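# Test pump bottles and put the faulty ones in the tray

## Task

Five empty pump bottles stand on the table, and one or two of them have a faulty pump whose head stays down once pressed. Find those and place them inside the grey tray. Every working bottle must finish upright on the table and not in the tray. Nothing may count as done if the robot is what holds it there. At the end both grippers must release and pull away, and all objects must settle shortly afterwards.

## Robot and tools

Robot and frame. There are two arms, left_arm and right_arm, each ending in a parallel gripper. The names are not image sides. All poses use one shared scene frame in metres: origin on the table top midway between the arms, +z up, +x out over the table, and left_arm on the +y side. Each gripper's fingers point along its own +z axis and close along its x axis. end_effector_position is the midpoint between the finger pads, and the fingertips extend 17.5 mm past it. A rotation-only command pivots about that point, which lies 25 mm off the last joint's axis toward the gripper's -y. Printed hand positions can be a little off, more so at long reach.

The row. Every motion uses a row of exactly 20 numbers, even if one arm stays still: first left_arm x, y, z, qw, qx, qy, qz, gripper position, force_limit, speed, then the same ten for right_arm. x, y, z and the quaternion (w first) are an absolute target pose for that gripper in the scene frame, not an offset. The last three numbers per arm lie in [-1, 1]. position: +1 is fully open (50 mm gap), about -0.65 brings the pads together, -1 means close until an object stops the fingers. force_limit sets pad force: about 20 N at -1, 102 N at 0, 185 N at +1 (the real grip may be up to about 17 % higher). speed sets how fast the gap changes: 20 mm/s at -1, 85 at 0, 150 at +1. A 0 in these slots is a real command, so to leave a gripper unchanged repeat its previous three numbers. To keep an arm still, resend the exact pose from the last result before it stopped, and keep resending the same quaternion to hold orientation. A call is refused (nothing sent) if a target lies more than 0.6 m from the arm's last reported position along any gripper axis.

execute_actions takes "actions", a list with zero or one item, and optional "pictures" (true/false; pictures come by default). An empty list just reports the state. An action {"rows": [...], "steps": n} holds 1 to 15 rows and up to 15 control steps of 1/30 s (default 15); one row is used per step and the last repeats. A wait {"steps": n} (up to 300) sends nothing and returns when n steps have passed since the previous result, reply time included.

move takes "target" (one 20-number row) and optional "speed" in m/s, 0.002 to 0.5, default 0.25, with turning capped at twice that in rad/s. Both grippers travel straight lines that finish together in 0.5 to 10 s; longer paths are cut off at 10 s. Rotation goes the shorter way. Paths ignore obstacles and the other arm, grippers lag and may overshoot speed near full reach. Finger numbers are sent at the start. Its result adds a "move:" line naming the ending (done, off_target, moving, held, fault) and any limits (paced = pose clipped; held = some steps blocked, after which the arm may lurch fast), plus each gripper's distance from its target. If only one arm is named, the other finished fine.

wait takes "seconds" (0 to 10) and sends nothing new. zoom_image takes "camera" (cam_head_left, cam_head_right, cam_high, cam_low, cam_left_wrist, cam_right_wrist, all 504x504) and "region" [x0, y0, x1, y1] in pixels from the top-left, at most 504 by 504. Calibration per camera (intrinsics, distortion, world-to-camera transform) is supplied and may be slightly off. finished_scene takes "scene", the current scene's number, ends it irreversibly and grades it.

How motion behaves. Each step, the commanded pose is clipped to within 70 mm and 16 degrees of the measured pose, then reached by damped inverse kinematics, favouring position over orientation. After an action ends, an arm only continues to its last clipped pose, so check the result and send the remainder. Elbows never fully straighten. Joint ranges are given per joint.

Result lines. The state line shows each gripper's pose. HELD marks steps where your row was partly or wholly not sent; "pose unreachable" names an arm whose command the clearance check changed or blocked. A "Hand target" line shows where the controller is currently driving each gripper.

Gripping. Send -1 and keep sending it; a firm hold shows object_status 2. Codes: 0 moving, 1 blocked while opening, 2 blocked while closing, 3 reached the commanded opening or pads met (often nothing held). Any new position resets status to 0 for a moment. New force_limit or speed only applies after the position number changes by 0.01 or more, so to soften a grip open first. Fingers re-close on their own if the grip is lost, except after gripping at force_limit -1. Off-centre grips on immovable things fade over time. Opening in mm is about (250 - position_measured) x 0.202.

Hazards. Contact torque reaching a joint's load limit (51.3 N m for the first four joints, 32.3 for the wrist joints, held weight included) halts that arm for 10 s. Holding loads heats motors: a MOTOR HOT warning starts at 60 °C, and at 75 °C the arm sinks with an OVER-TEMPERATURE FAULT. Occasional outside tugs may act on held or loose items. Never let the arms collide or push each other, never knock anything off the table, and avoid dropping, slamming or shoving objects. Faster moves and targets set deeper past a contact press harder.

Each tool is called after "Request:" in YAML: its name, and indented under it one key for each argument.

## Session

Request:
execute_actions:
  actions: []

Scene clock: 0.00 s of 5100.00 s.
left_arm: end_effector_position=(+0.5118, -0.0208, +0.2003) position_measured=3 object_status=3 end_effector_quat_wxyz=(+0.284, +0.766, -0.161, +0.553) | right_arm: end_effector_position=(+0.4479, -0.1909, +0.1812) position_measured=3 object_status=3 end_effector_quat_wxyz=(+0.002, +0.630, +0.777, +0.000)
Joint positions: left_arm=[ 0.941  1.004 -0.999  2.312 -0.367 -1.492  1.06 ] | right_arm=[-0.058  0.431  0.001  1.654  0.002  1.053  1.513]
Joint velocities: left_arm=[ 0.001 -0.    -0.001 -0.     0.    -0.001 -0.   ] | right_arm=[ 0.     0.001  0.     0.    -0.    -0.     0.001]
Motor temperatures (°C, as the motors report them): left_arm=[27 26 27 30 31 27 34] | right_arm=[25 25 24 26 33 32 42]
Hand target (left_arm): +0.512, -0.021, +0.200; +0.284, +0.766, -0.161, +0.553
Hand target (right_arm): +0.448, -0.191, +0.181; +0.002, +0.630, +0.777, +0.000
camera_calibration (this result's frames):
cam_left_wrist: T_world_to_cam=[[0.358678, 0.0389705, 0.932648, -0.365467], [-0.536702, -0.80886, 0.240203, 0.248372], [0.763742, -0.586709, -0.269205, -0.184314], [0, 0, 0, 1]] pos_world=[0.405155, 0.107002, 0.231574]

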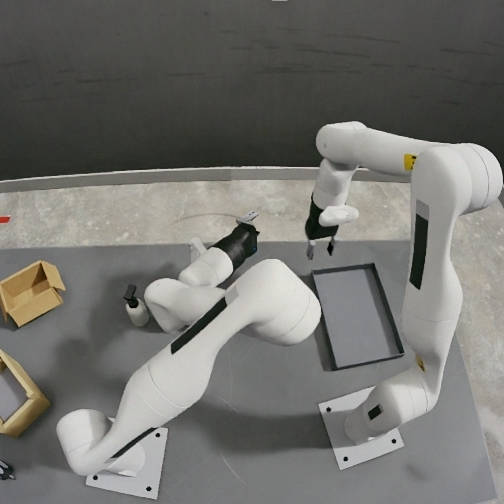

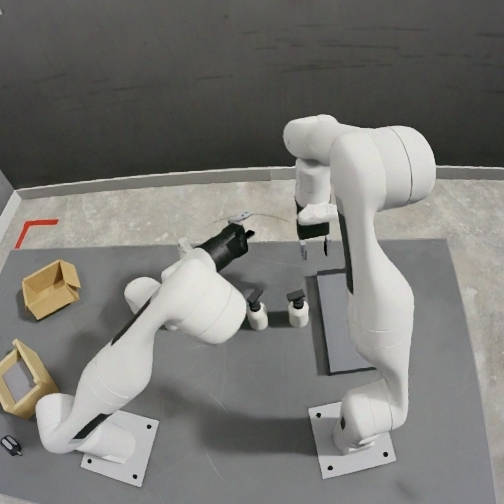

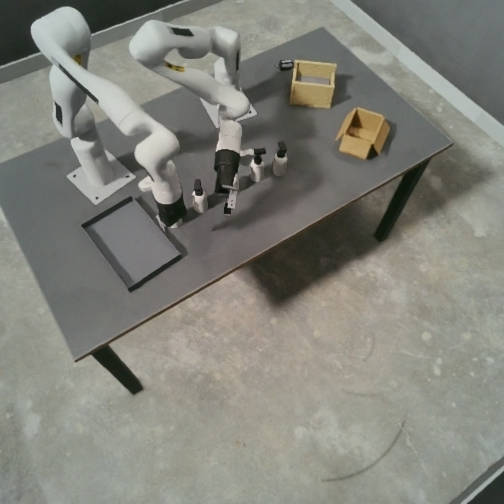

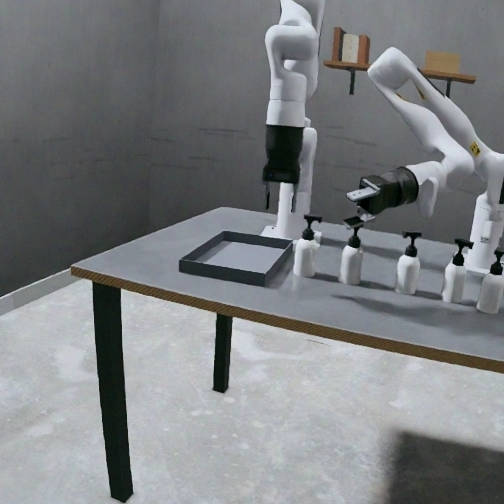

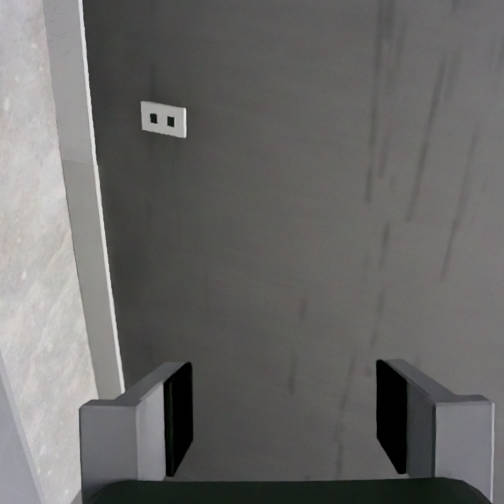

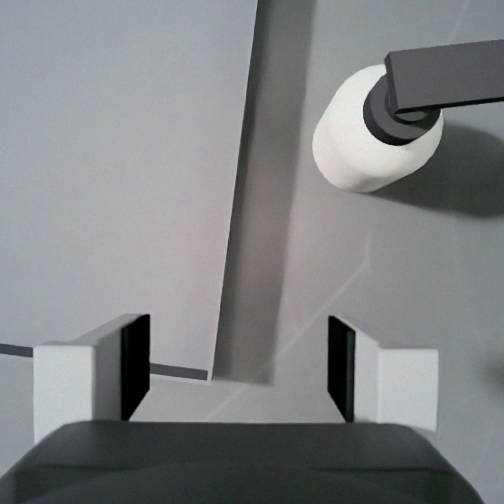

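Request:
move:
  target: [0.50,0.02,0.34,0.284,0.766,-0.161,0.553,-1,0,1,0.40,-0.19,0.27,0,0.7071,0.7071,0,-1,0,1]
  speed: 0.15

Scene clock: 4.97 s of 5100.00 s.
left_arm: end_effector_position=(+0.5002, +0.0197, +0.3394) position_measured=253 object_status=3 end_effector_quat_wxyz=(+0.284, +0.766, -0.161, +0.553) | right_arm: end_effector_position=(+0.3997, -0.1902, +0.2699) position_measured=253 object_status=3 end_effector_quat_wxyz=(-0.000, +0.707, +0.707, +0.000)
Joint positions: left_arm=[ 1.072  0.568 -1.279  2.293 -0.772 -1.197  1.129] | right_arm=[-0.105  0.245  0.037  1.623 -0.01   1.273  1.296]
Joint velocities: left_arm=[ 0.005 -0.005 -0.001 -0.    -0.     0.002  0.001] | right_arm=[-0.    -0.    -0.001 -0.    -0.001  0.     0.   ]
Motor temperatures (°C, as the motors report them): left_arm=[27 26 27 30 31 27 34] | right_arm=[25 25 24 26 33 32 42]
Hand target (left_arm): +0.500, +0.019, +0.340; +0.285, +0.766, -0.161, +0.553
Hand target (right_arm): +0.400, -0.190, +0.270; -0.000, +0.707, +0.707, +0.000
Off the commanded pose (left_arm): 0.001 m, 0 deg.
Off the commanded pose (right_arm): 0.000 m, 0 deg.
After step 90, 0.43 s passed at rest.
move: done
camera_calibration (this result's frames):
cam_left_wrist: T_world_to_cam=[[0.359066, 0.0394004, 0.93248, -0.492819], [-0.536082, -0.809148, 0.240616, 0.241057], [0.763994, -0.586283, -0.269416, -0.114301], [0, 0, 0, 1]] pos_world=[0.393506, 0.147455, 0.370747]
cam_right_wrist: T_world_to_cam=[[-0.00567105, 0.999509, 0.030803, 0.177573], [0.999892, 0.00525099, 0.0137009, -0.376325], [0.0135325, 0.0308774, -0.999432, 0.43352], [0, 0, 0, 1]] pos_world=[0.371425, -0.188896, 0.43296]

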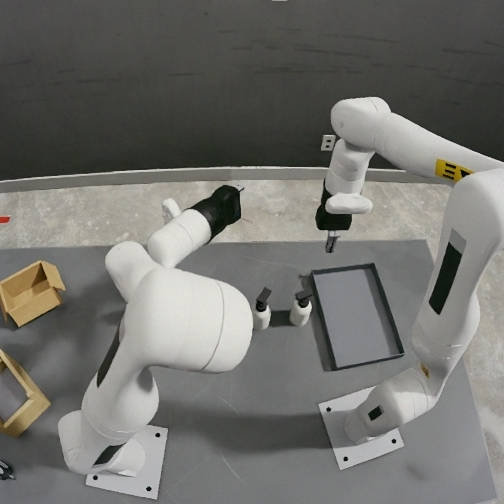

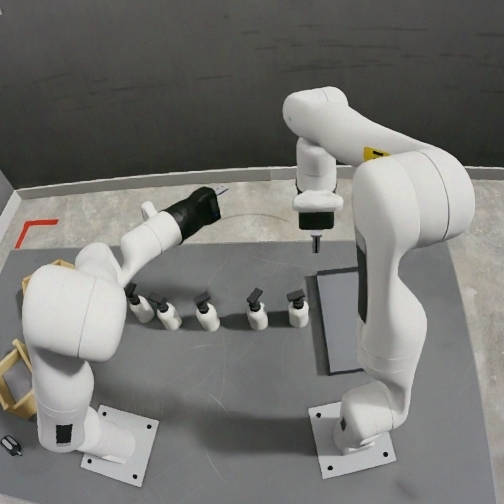

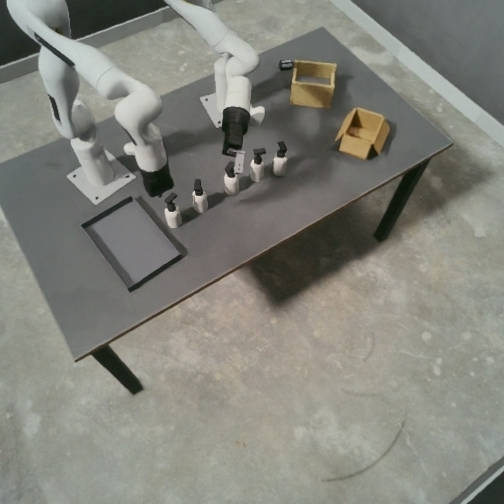

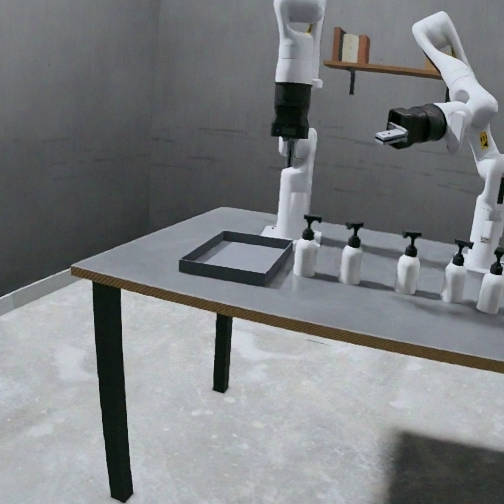

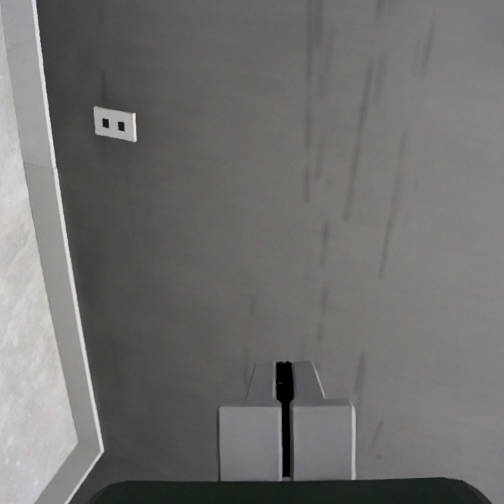

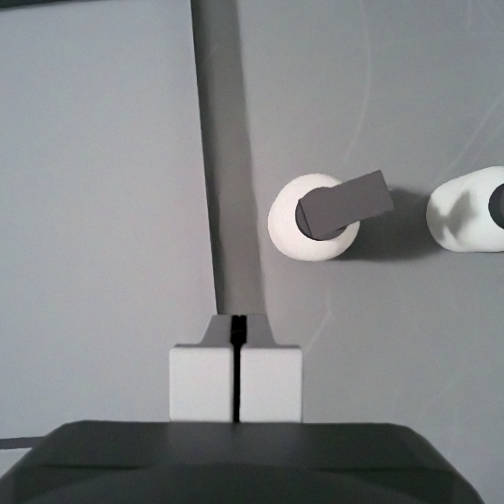

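Request:
move:
  target: [0.38,0.30,0.32,0,0.7071,0.7071,0,-1,0,1,0.362,-0.149,0.27,0,0.7071,0.7071,0,-1,0,1]
  speed: 0.2

Scene clock: 16.27 s of 5100.00 s.
left_arm: end_effector_position=(+0.3800, +0.2990, +0.3206) position_measured=253 object_status=3 end_effector_quat_wxyz=(+0.001, +0.708, +0.706, -0.001) | right_arm: end_effector_position=(+0.3620, -0.1489, +0.2699) position_measured=253 object_status=3 end_effector_quat_wxyz=(-0.000, +0.707, +0.707, +0.000)
Joint positions: left_arm=[ 0.536  0.478 -1.186  1.383  0.443  1.569  1.105] | right_arm=[-0.202  0.19  -0.007  1.695  0.001  1.256  1.153]
Joint velocities: left_arm=[-0.018  0.008 -0.001 -0.006  0.003  0.006 -0.002] | right_arm=[-0.     0.001 -0.001  0.     0.    -0.001 -0.   ]
Motor temperatures (°C, as the motors report them): left_arm=[27 26 27 30 31 27 34] | right_arm=[25 25 24 26 33 32 42]
Hand target (left_arm): +0.380, +0.300, +0.320; +0.000, +0.707, +0.707, -0.001
Hand target (right_arm): +0.362, -0.149, +0.270; -0.000, +0.707, +0.707, +0.000
Off the commanded pose (left_arm): 0.001 m, 0 deg.
Off the commanded pose (right_arm): 0.000 m, 0 deg.
After step 90, 2.27 s passed at rest.
move: done
camera_calibration (this result's frames):
cam_left_wrist: T_world_to_cam=[[0.0107741, 0.999193, -0.038687, -0.286397], [0.999224, -0.0122245, -0.0374513, -0.325413], [-0.037894, -0.0382534, -0.998549, 0.510882], [0, 0, 0, 1]] pos_world=[0.347605, 0.301731, 0.486874]
cam_right_wrist: T_world_to_cam=[[-0.00609884, 0.99949, 0.0313405, 0.13609], [0.999888, 0.00566696, 0.0138507, -0.33882], [0.013666, 0.0314215, -0.999413, 0.432777], [0, 0, 0, 1]] pos_world=[0.333697, -0.147699, 0.43295]

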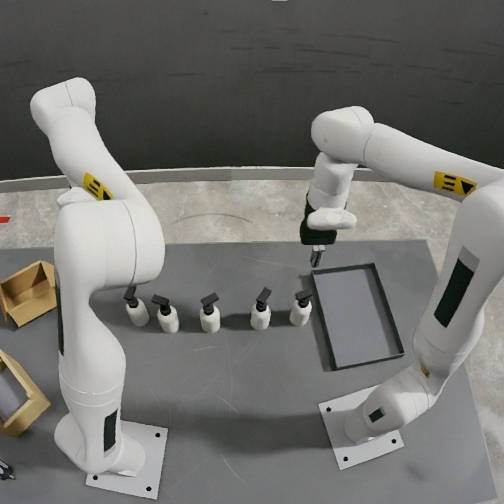

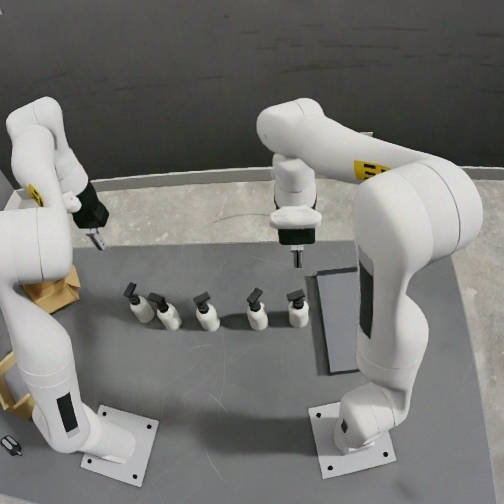

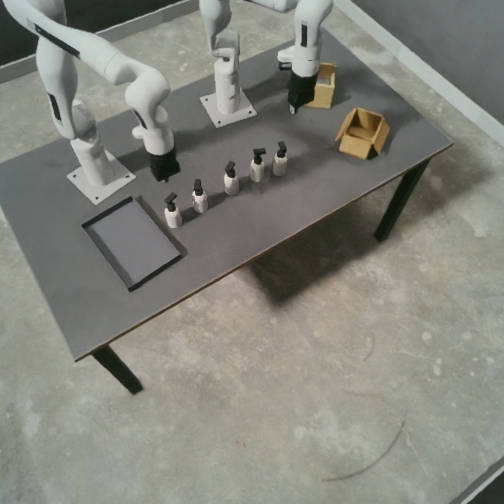

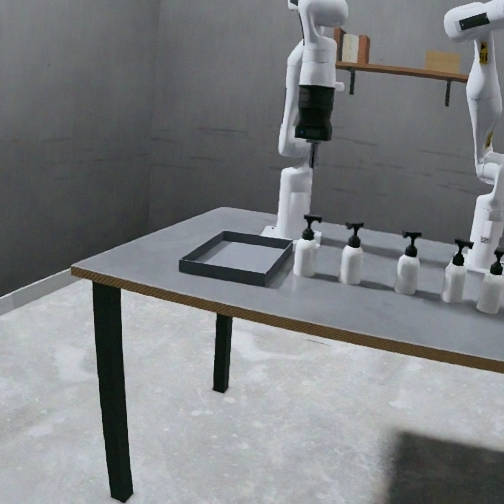

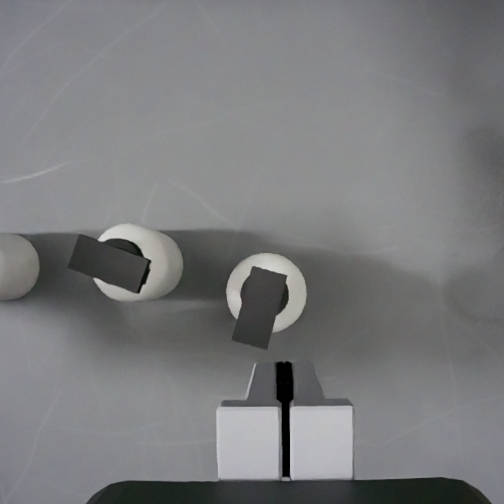

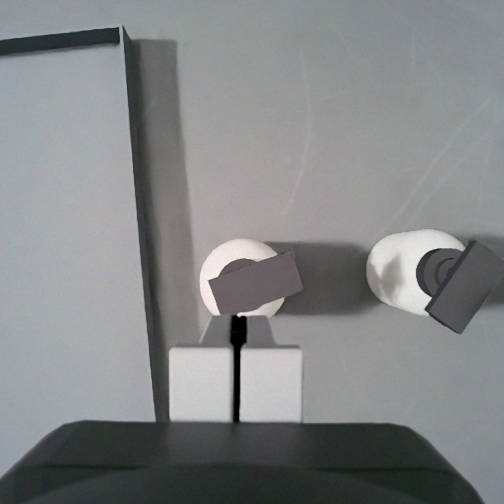

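Request:
move:
  target: [0.350,0.288,0.18,0,0.7071,0.7071,0,-1,0,1,0.348,-0.148,0.18,0,0.7071,0.7071,0,-1,0,1]
  speed: 0.2

Scene clock: 32.13 s of 5100.00 s.
left_arm: end_effector_position=(+0.3494, +0.2882, +0.1803) position_measured=253 object_status=3 end_effector_quat_wxyz=(-0.000, +0.707, +0.707, +0.000) | right_arm: end_effector_position=(+0.3484, -0.1478, +0.1799) position_measured=253 object_status=3 end_effector_quat_wxyz=(-0.000, +0.707, +0.707, +0.000)
Joint positions: left_arm=[ 0.603  0.549 -1.143  1.798  0.545  1.156  1.   ] | right_arm=[-0.212  0.261 -0.018  1.921  0.005  0.959  1.131]
Joint velocities: left_arm=[-0.002  0.002  0.001  0.003  0.001 -0.003 -0.002] | right_arm=[-0.     0.002  0.001  0.001  0.    -0.001 -0.001]
Motor temperatures (°C, as the motors report them): left_arm=[27 26 27 30 31 27 34] | right_arm=[25 25 24 26 33 32 42]
Hand target (left_arm): +0.349, +0.288, +0.180; -0.000, +0.707, +0.707, +0.000
Hand target (right_arm): +0.348, -0.148, +0.180; -0.000, +0.707, +0.707, +0.000
Off the commanded pose (left_arm): 0.001 m, 0 deg.
Off the commanded pose (right_arm): 0.000 m, 0 deg.
After step 90, 11.63 s passed at rest.
move: done
camera_calibration (this result's frames):
cam_left_wrist: T_world_to_cam=[[0.00818872, 0.999335, -0.0355307, -0.280358], [0.999289, -0.00948548, -0.0364833, -0.301238], [-0.0367961, -0.0352067, -0.998702, 0.367912], [0, 0, 0, 1]] pos_world=[0.316857, 0.290267, 0.346484]
cam_right_wrist: T_world_to_cam=[[-0.00666616, 0.9995, 0.0309131, 0.137997], [0.999884, 0.00623986, 0.0138663, -0.323887], [0.0136665, 0.031002, -0.999426, 0.342898], [0, 0, 0, 1]] pos_world=[0.320083, -0.146538, 0.342926]

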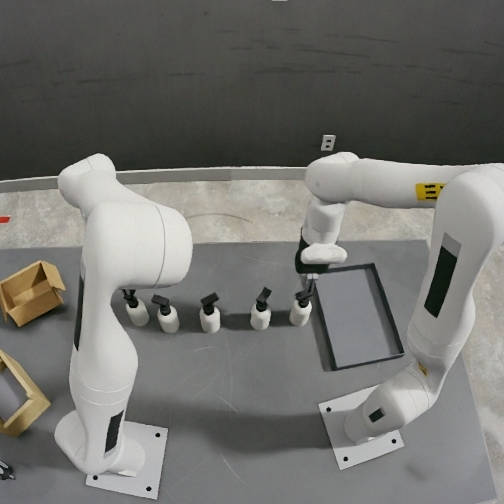

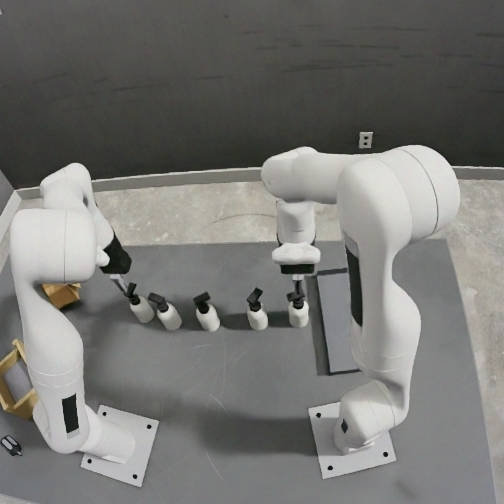

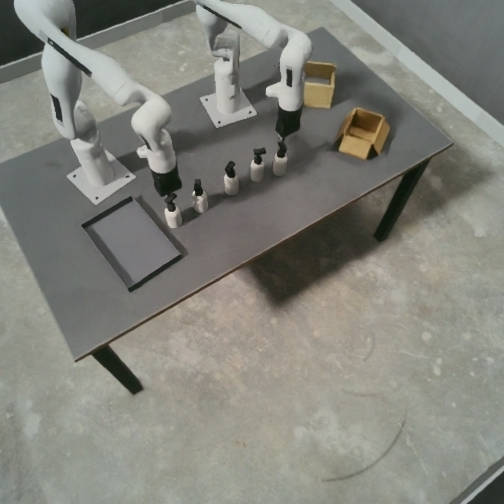

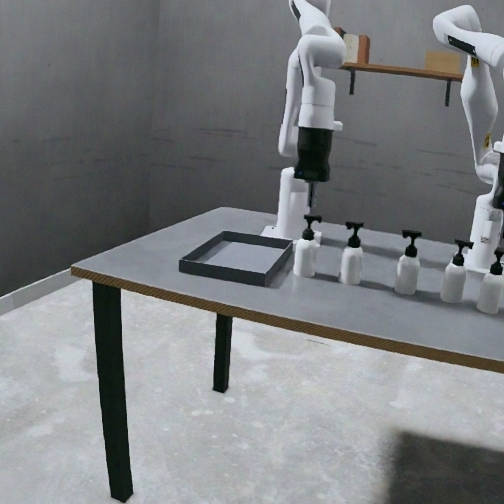

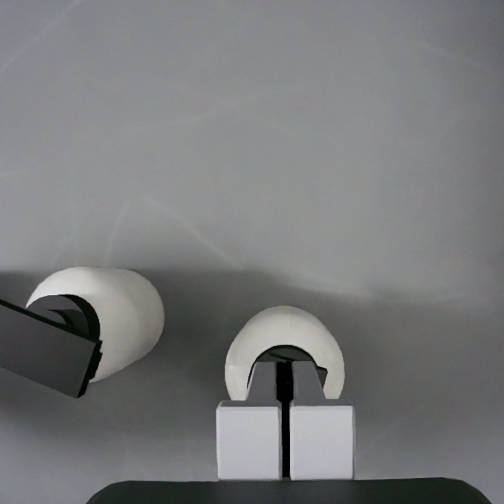

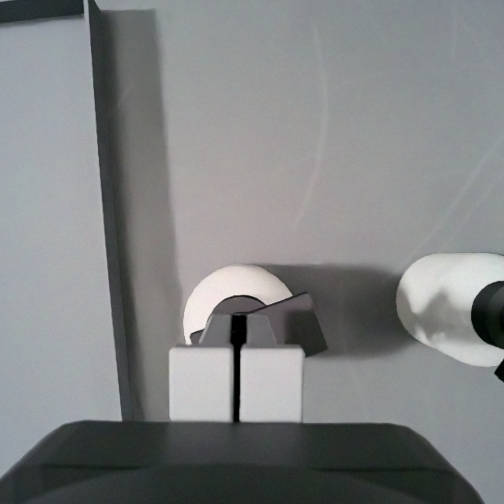

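Request:
move:
  target: [0.350,0.288,0.162,0,0.7071,0.7071,0,-1,0,1,0.348,-0.147,0.162,0,0.7071,0.7071,0,-1,0,1]
  speed: 0.1

Request:
move:
  target: [0.350,0.288,0.142,0,0.7071,0.7071,0,-1,0,1,0.348,-0.147,0.143,0,0.7071,0.7071,0,-1,0,1]
  speed: 0.03

Request:
move:
  target: [0.350,0.288,0.19,0,0.7071,0.7071,0,-1,0,1,0.348,-0.147,0.19,0,0.7071,0.7071,0,-1,0,1]
  speed: 0.2

Request:
move:
  target: [0.333,0.213,0.185,0,0.7071,0.7071,0,-1,0,1,0.344,-0.042,0.185,0,0.7071,0.7071,0,-1,0,1]
  speed: 0.2

Request:
zoom_image:
  camera: "cam_low"
  region: [260,150,504,330]

Scene clock: 41.80 s of 5100.00 s.
left_arm: end_effector_position=(+0.3500, +0.2879, +0.1621) position_measured=253 object_status=3 end_effector_quat_wxyz=(+0.000, +0.707, +0.707, +0.000) | right_arm: end_effector_position=(+0.3481, -0.1469, +0.1621) position_measured=253 object_status=3 end_effector_quat_wxyz=(+0.000, +0.707, +0.707, +0.000)
Joint positions: left_arm=[ 0.585  0.574 -1.12   1.827  0.576  1.113  0.973] | right_arm=[-0.214  0.288 -0.019  1.952  0.007  0.901  1.127]
Joint velocities: left_arm=[-0.003  0.002  0.002  0.002 -0.    -0.004 -0.001] | right_arm=[ 0.     0.004 -0.     0.002  0.    -0.004 -0.   ]
Motor temperatures (°C, as the motors report them): left_arm=[27 26 27 30 31 27 34] | right_arm=[25 25 24 26 33 32 42]
Hand target (left_arm): +0.350, +0.288, +0.162; -0.000, +0.707, +0.707, +0.000
Hand target (right_arm): +0.348, -0.147, +0.162; -0.000, +0.707, +0.707, +0.000
Off the commanded pose (left_arm): 0.000 m, 0 deg.
Off the commanded pose (right_arm): 0.000 m, 0 deg.
After step 90, 5.93 s passed at rest.
move: done
camera_calibration (this result's frames):
cam_left_wrist: T_world_to_cam=[[0.00834475, 0.999314, -0.0360722, -0.28069], [0.999289, -0.0096599, -0.0364395, -0.302379], [-0.036763, -0.0357425, -0.998685, 0.349955], [0, 0, 0, 1]] pos_world=[0.317371, 0.290085, 0.328351]
cam_right_wrist: T_world_to_cam=[[-0.00624332, 0.999507, 0.0307717, 0.137586], [0.999885, 0.00581434, 0.0140108, -0.323454], [0.0138249, 0.0308556, -0.999428, 0.32501], [0, 0, 0, 1]] pos_world=[0.319783, -0.145665, 0.325123]

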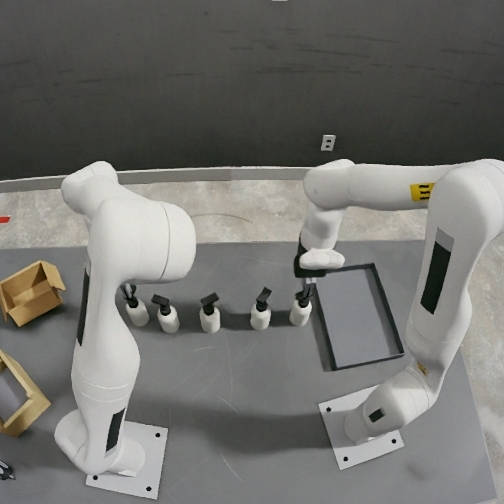

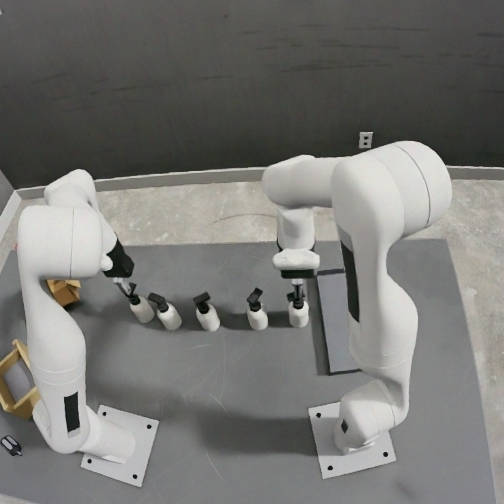

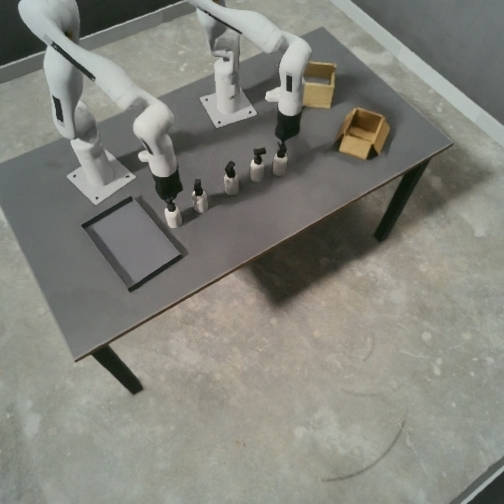

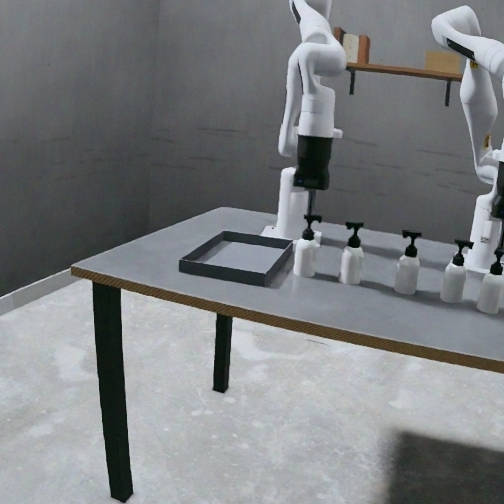

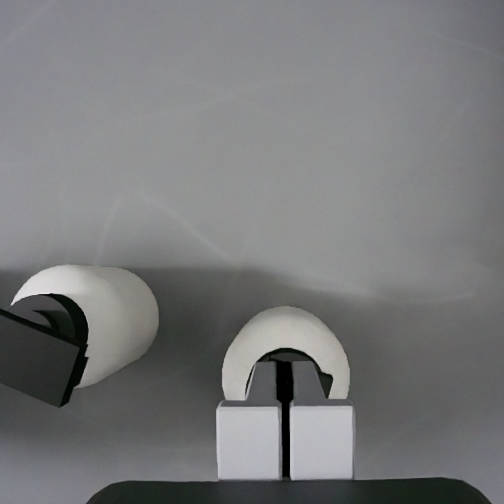

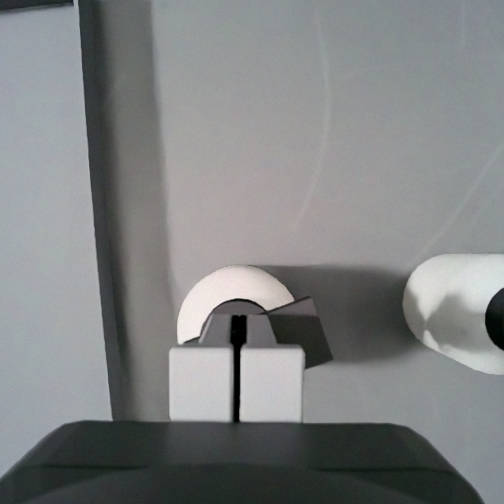

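Scene clock: 42.73 s of 5100.00 s.
left_arm: end_effector_position=(+0.3500, +0.2879, +0.1423) position_measured=253 object_status=3 end_effector_quat_wxyz=(+0.000, +0.707, +0.707, +0.000) | right_arm: end_effector_position=(+0.3486, -0.1467, +0.1441) position_measured=253 object_status=3 end_effector_quat_wxyz=(+0.000, +0.707, +0.707, +0.001)
Joint positions: left_arm=[ 0.564  0.602 -1.094  1.859  0.612  1.066  0.943] | right_arm=[-0.213  0.318 -0.019  1.982  0.008  0.84   1.125]
Joint velocities: left_arm=[ 0.     0.003  0.001  0.     0.002 -0.002 -0.001] | right_arm=[-0.    -0.001 -0.    -0.     0.    -0.001 -0.   ]
Motor temperatures (°C, as the motors report them): left_arm=[27 26 27 30 31 27 34] | right_arm=[25 25 24 26 33 32 42]
Hand target (left_arm): +0.350, +0.288, +0.142; -0.000, +0.707, +0.707, +0.000
Hand target (right_arm): +0.348, -0.147, +0.143; -0.000, +0.707, +0.707, +0.000
Off the commanded pose (left_arm): 0.000 m, 0 deg.
Off the commanded pose (right_arm): 0.001 m, 0 deg.
move: done
camera_calibration (this result's frames):
cam_left_wrist: T_world_to_cam=[[0.00830532, 0.99931, -0.03619, -0.281401], [0.999299, -0.00961535, -0.0361764, -0.303227], [-0.0364995, -0.0358642, -0.99869, 0.330071], [0, 0, 0, 1]] pos_world=[0.317399, 0.290129, 0.308485]
cam_right_wrist: T_world_to_cam=[[-0.00625722, 0.999477, 0.031728, 0.13776], [0.999854, 0.00574854, 0.0160984, -0.324025], [0.0159076, 0.0318241, -0.999367, 0.306418], [0, 0, 0, 1]] pos_world=[0.319966, -0.145577, 0.30707]

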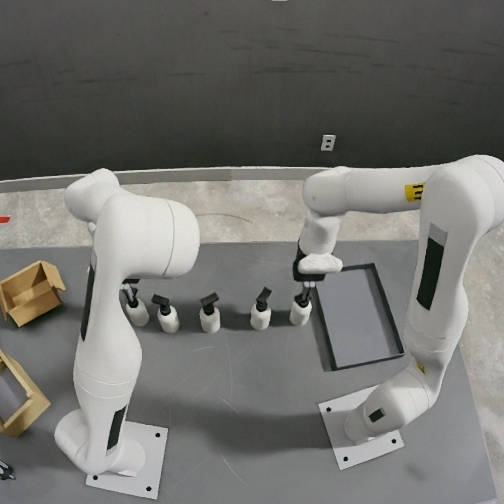

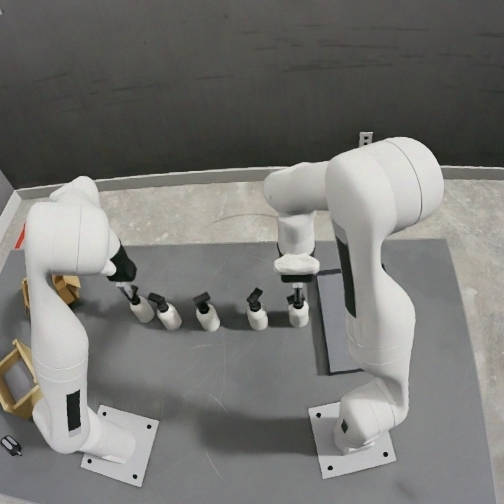

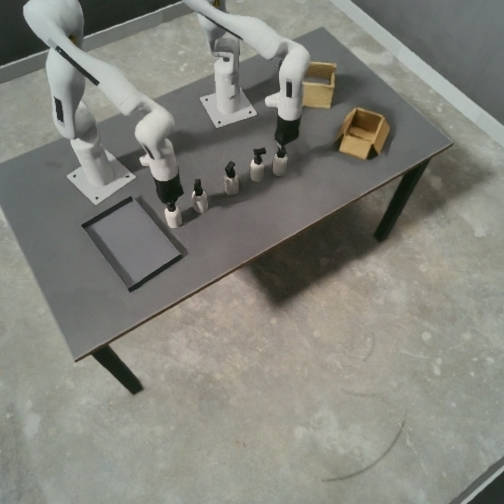

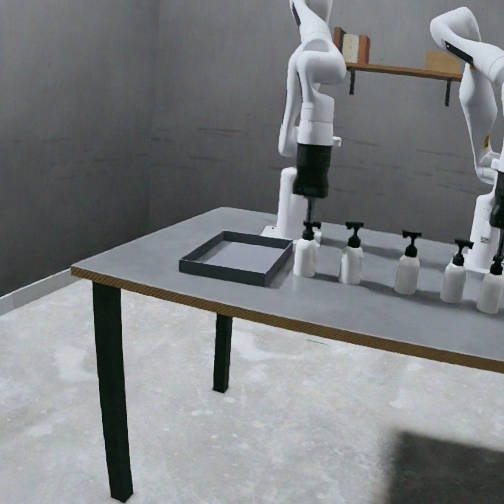

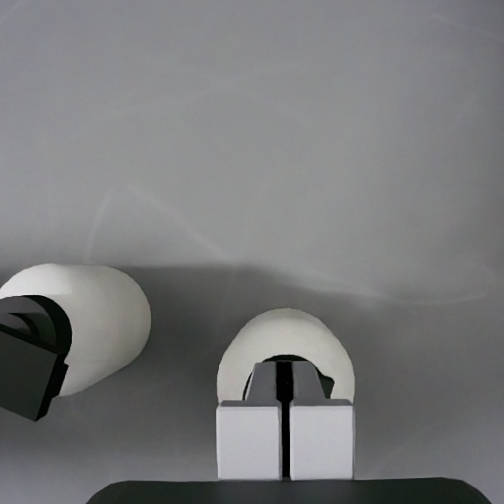

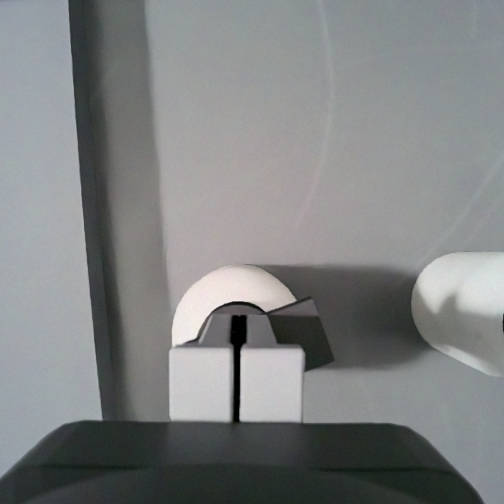

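Scene clock: 43.57 s of 5100.00 s.
left_arm: end_effector_position=(+0.3502, +0.2880, +0.1898) position_measured=253 object_status=3 end_effector_quat_wxyz=(-0.000, +0.707, +0.707, -0.000) | right_arm: end_effector_position=(+0.3478, -0.1471, +0.1900) position_measured=253 object_status=3 end_effector_quat_wxyz=(+0.000, +0.707, +0.707, -0.000)
Joint positions: left_arm=[ 0.609  0.537 -1.151  1.778  0.529  1.181  1.015] | right_arm=[-0.214  0.247 -0.017  1.903  0.005  0.993  1.128]
Joint velocities: left_arm=[ 0.004 -0.002 -0.001 -0.003 -0.001  0.002  0.   ] | right_arm=[ 0.    -0.004  0.    -0.002 -0.001  0.002 -0.   ]
Motor temperatures (°C, as the motors report them): left_arm=[27 26 27 30 31 27 34] | right_arm=[25 25 24 26 33 32 42]
Hand target (left_arm): +0.350, +0.288, +0.190; +0.000, +0.707, +0.707, -0.000
Hand target (right_arm): +0.348, -0.147, +0.190; +0.000, +0.707, +0.707, -0.000
Off the commanded pose (left_arm): 0.000 m, 0 deg.
Off the commanded pose (right_arm): 0.000 m, 0 deg.
move: done
camera_calibration (this result's frames):
cam_left_wrist: T_world_to_cam=[[0.00781538, 0.999323, -0.0359425, -0.279664], [0.999285, -0.00913471, -0.0366901, -0.30168], [-0.0369936, -0.0356301, -0.99868, 0.377662], [0, 0, 0, 1]] pos_world=[0.317621, 0.290175, 0.356043]
cam_right_wrist: T_world_to_cam=[[-0.00588122, 0.999519, 0.0304649, 0.136839], [0.999892, 0.00546764, 0.0136411, -0.323552], [0.013468, 0.0305418, -0.999443, 0.352931], [0, 0, 0, 1]] pos_world=[0.319568, -0.145784, 0.352979]

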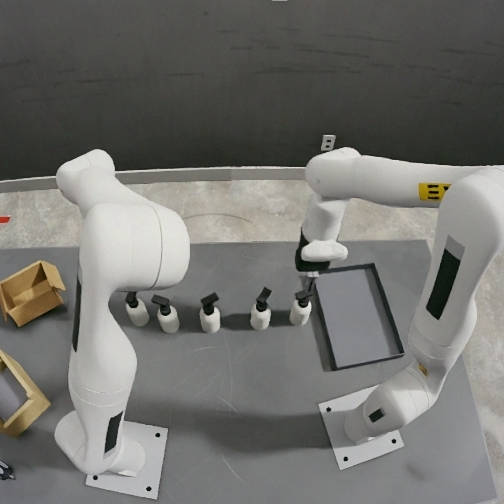

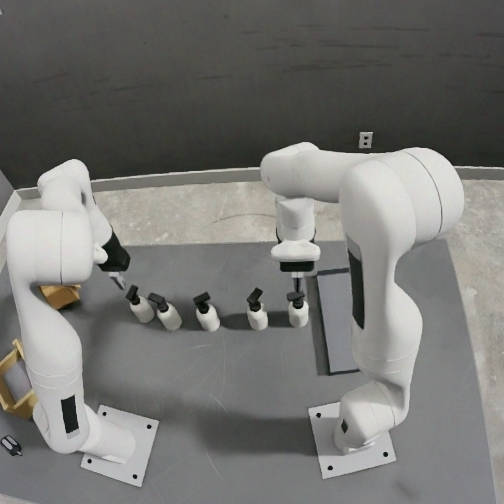

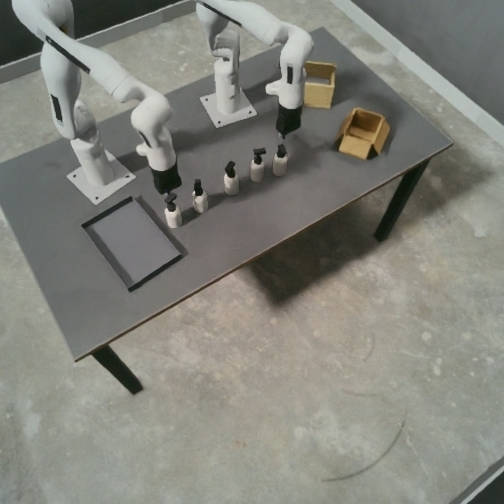

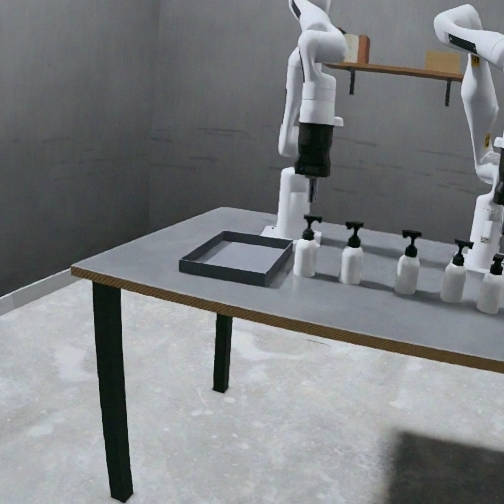

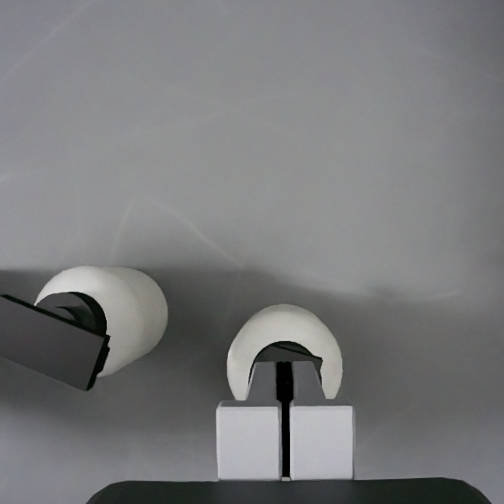

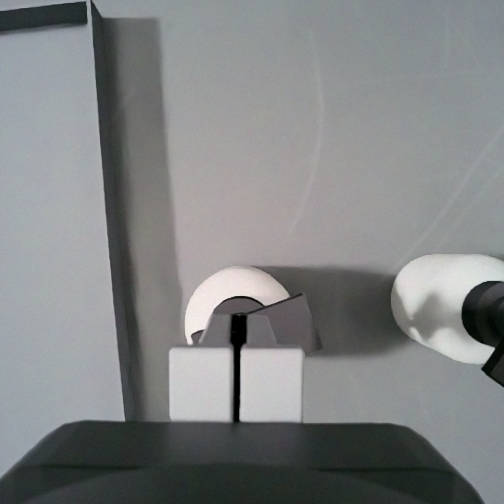

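Scene clock: 44.57 s of 5100.00 s.
left_arm: end_effector_position=(+0.3331, +0.2136, +0.1850) position_measured=253 object_status=3 end_effector_quat_wxyz=(-0.000, +0.707, +0.707, +0.000) | right_arm: end_effector_position=(+0.3439, -0.0418, +0.1853) position_measured=253 object_status=3 end_effector_quat_wxyz=(-0.000, +0.707, +0.707, +0.001)
Joint positions: left_arm=[ 0.819  0.535 -1.169  1.809  0.536  1.162  1.194] | right_arm=[-0.409  0.35  -0.073  1.769  0.028  1.023  0.869]
Joint velocities: left_arm=[ 0.008 -0.001 -0.001  0.001 -0.002 -0.001  0.003] | right_arm=[-0.005  0.006 -0.003 -0.003  0.001  0.001 -0.003]
Motor temperatures (°C, as the motors report them): left_arm=[27 26 27 30 31 27 34] | right_arm=[25 25 24 26 33 32 42]
Hand target (left_arm): +0.333, +0.213, +0.185; -0.000, +0.707, +0.707, +0.000
Hand target (right_arm): +0.344, -0.042, +0.185; -0.000, +0.707, +0.707, +0.000
Off the commanded pose (left_arm): 0.001 m, 0 deg.
Off the commanded pose (right_arm): 0.000 m, 0 deg.
move: done
camera_calibration (this result's frames):
cam_left_wrist: T_world_to_cam=[[0.00731163, 0.999346, -0.0354033, -0.20521], [0.999305, -0.00859585, -0.0362586, -0.285706], [-0.0365392, -0.0351136, -0.998715, 0.369312], [0, 0, 0, 1]] pos_world=[0.300502, 0.215587, 0.351213]
cam_right_wrist: T_world_to_cam=[[-0.0055069, 0.999473, 0.0319865, 0.0312916], [0.999887, 0.0050558, 0.0141668, -0.320254], [0.0139976, 0.0320609, -0.999388, 0.344962], [0, 0, 0, 1]] pos_world=[0.315562, -0.0407158, 0.348287]

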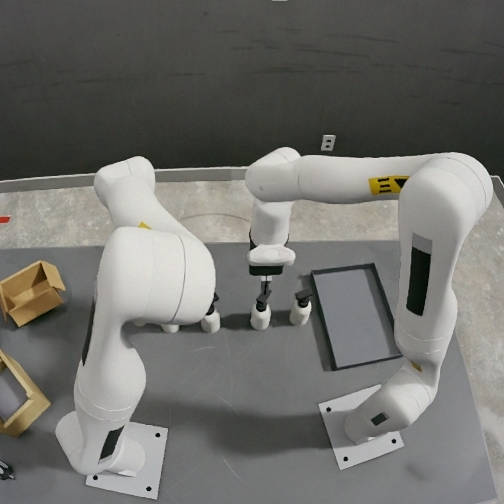

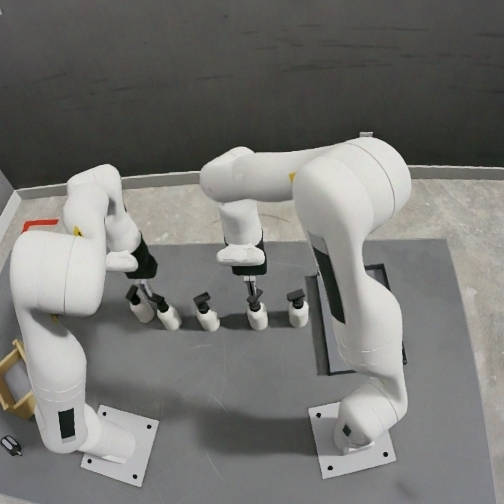

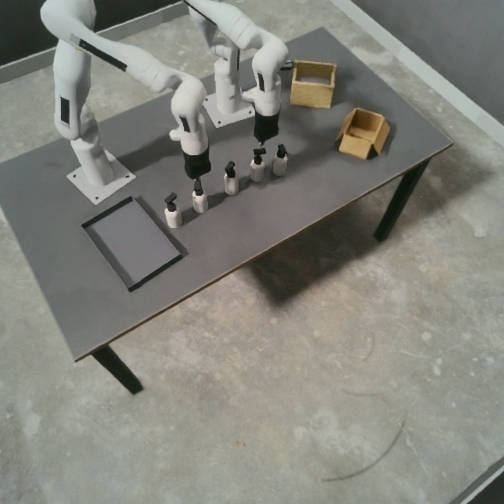

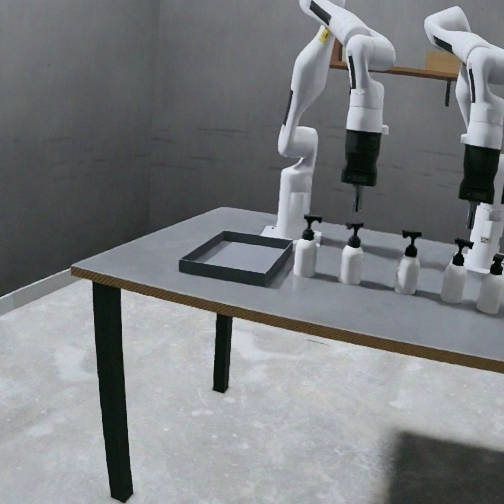

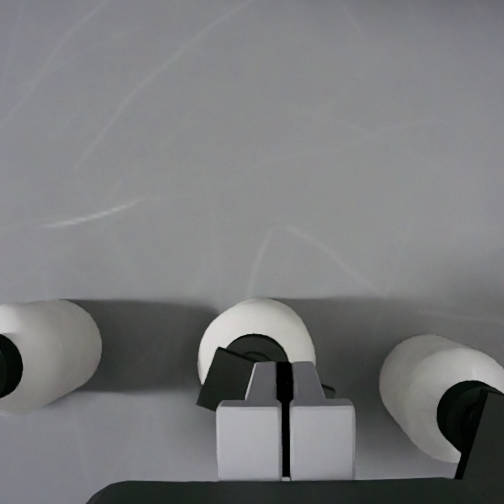

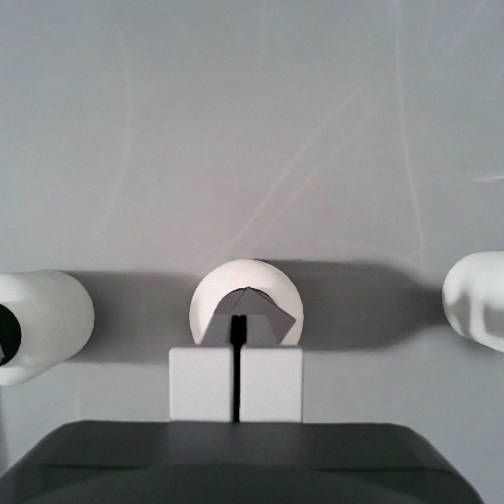

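Region (260, 150, 504, 330) of cam_low's 504x504 image, scaled by 2.066, with more detail than that image has; it fills the top 372 rows of this view, and the rest is white.

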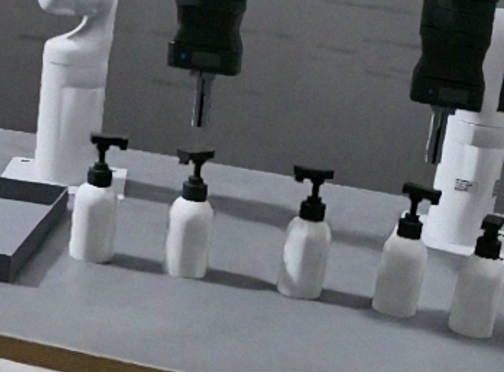

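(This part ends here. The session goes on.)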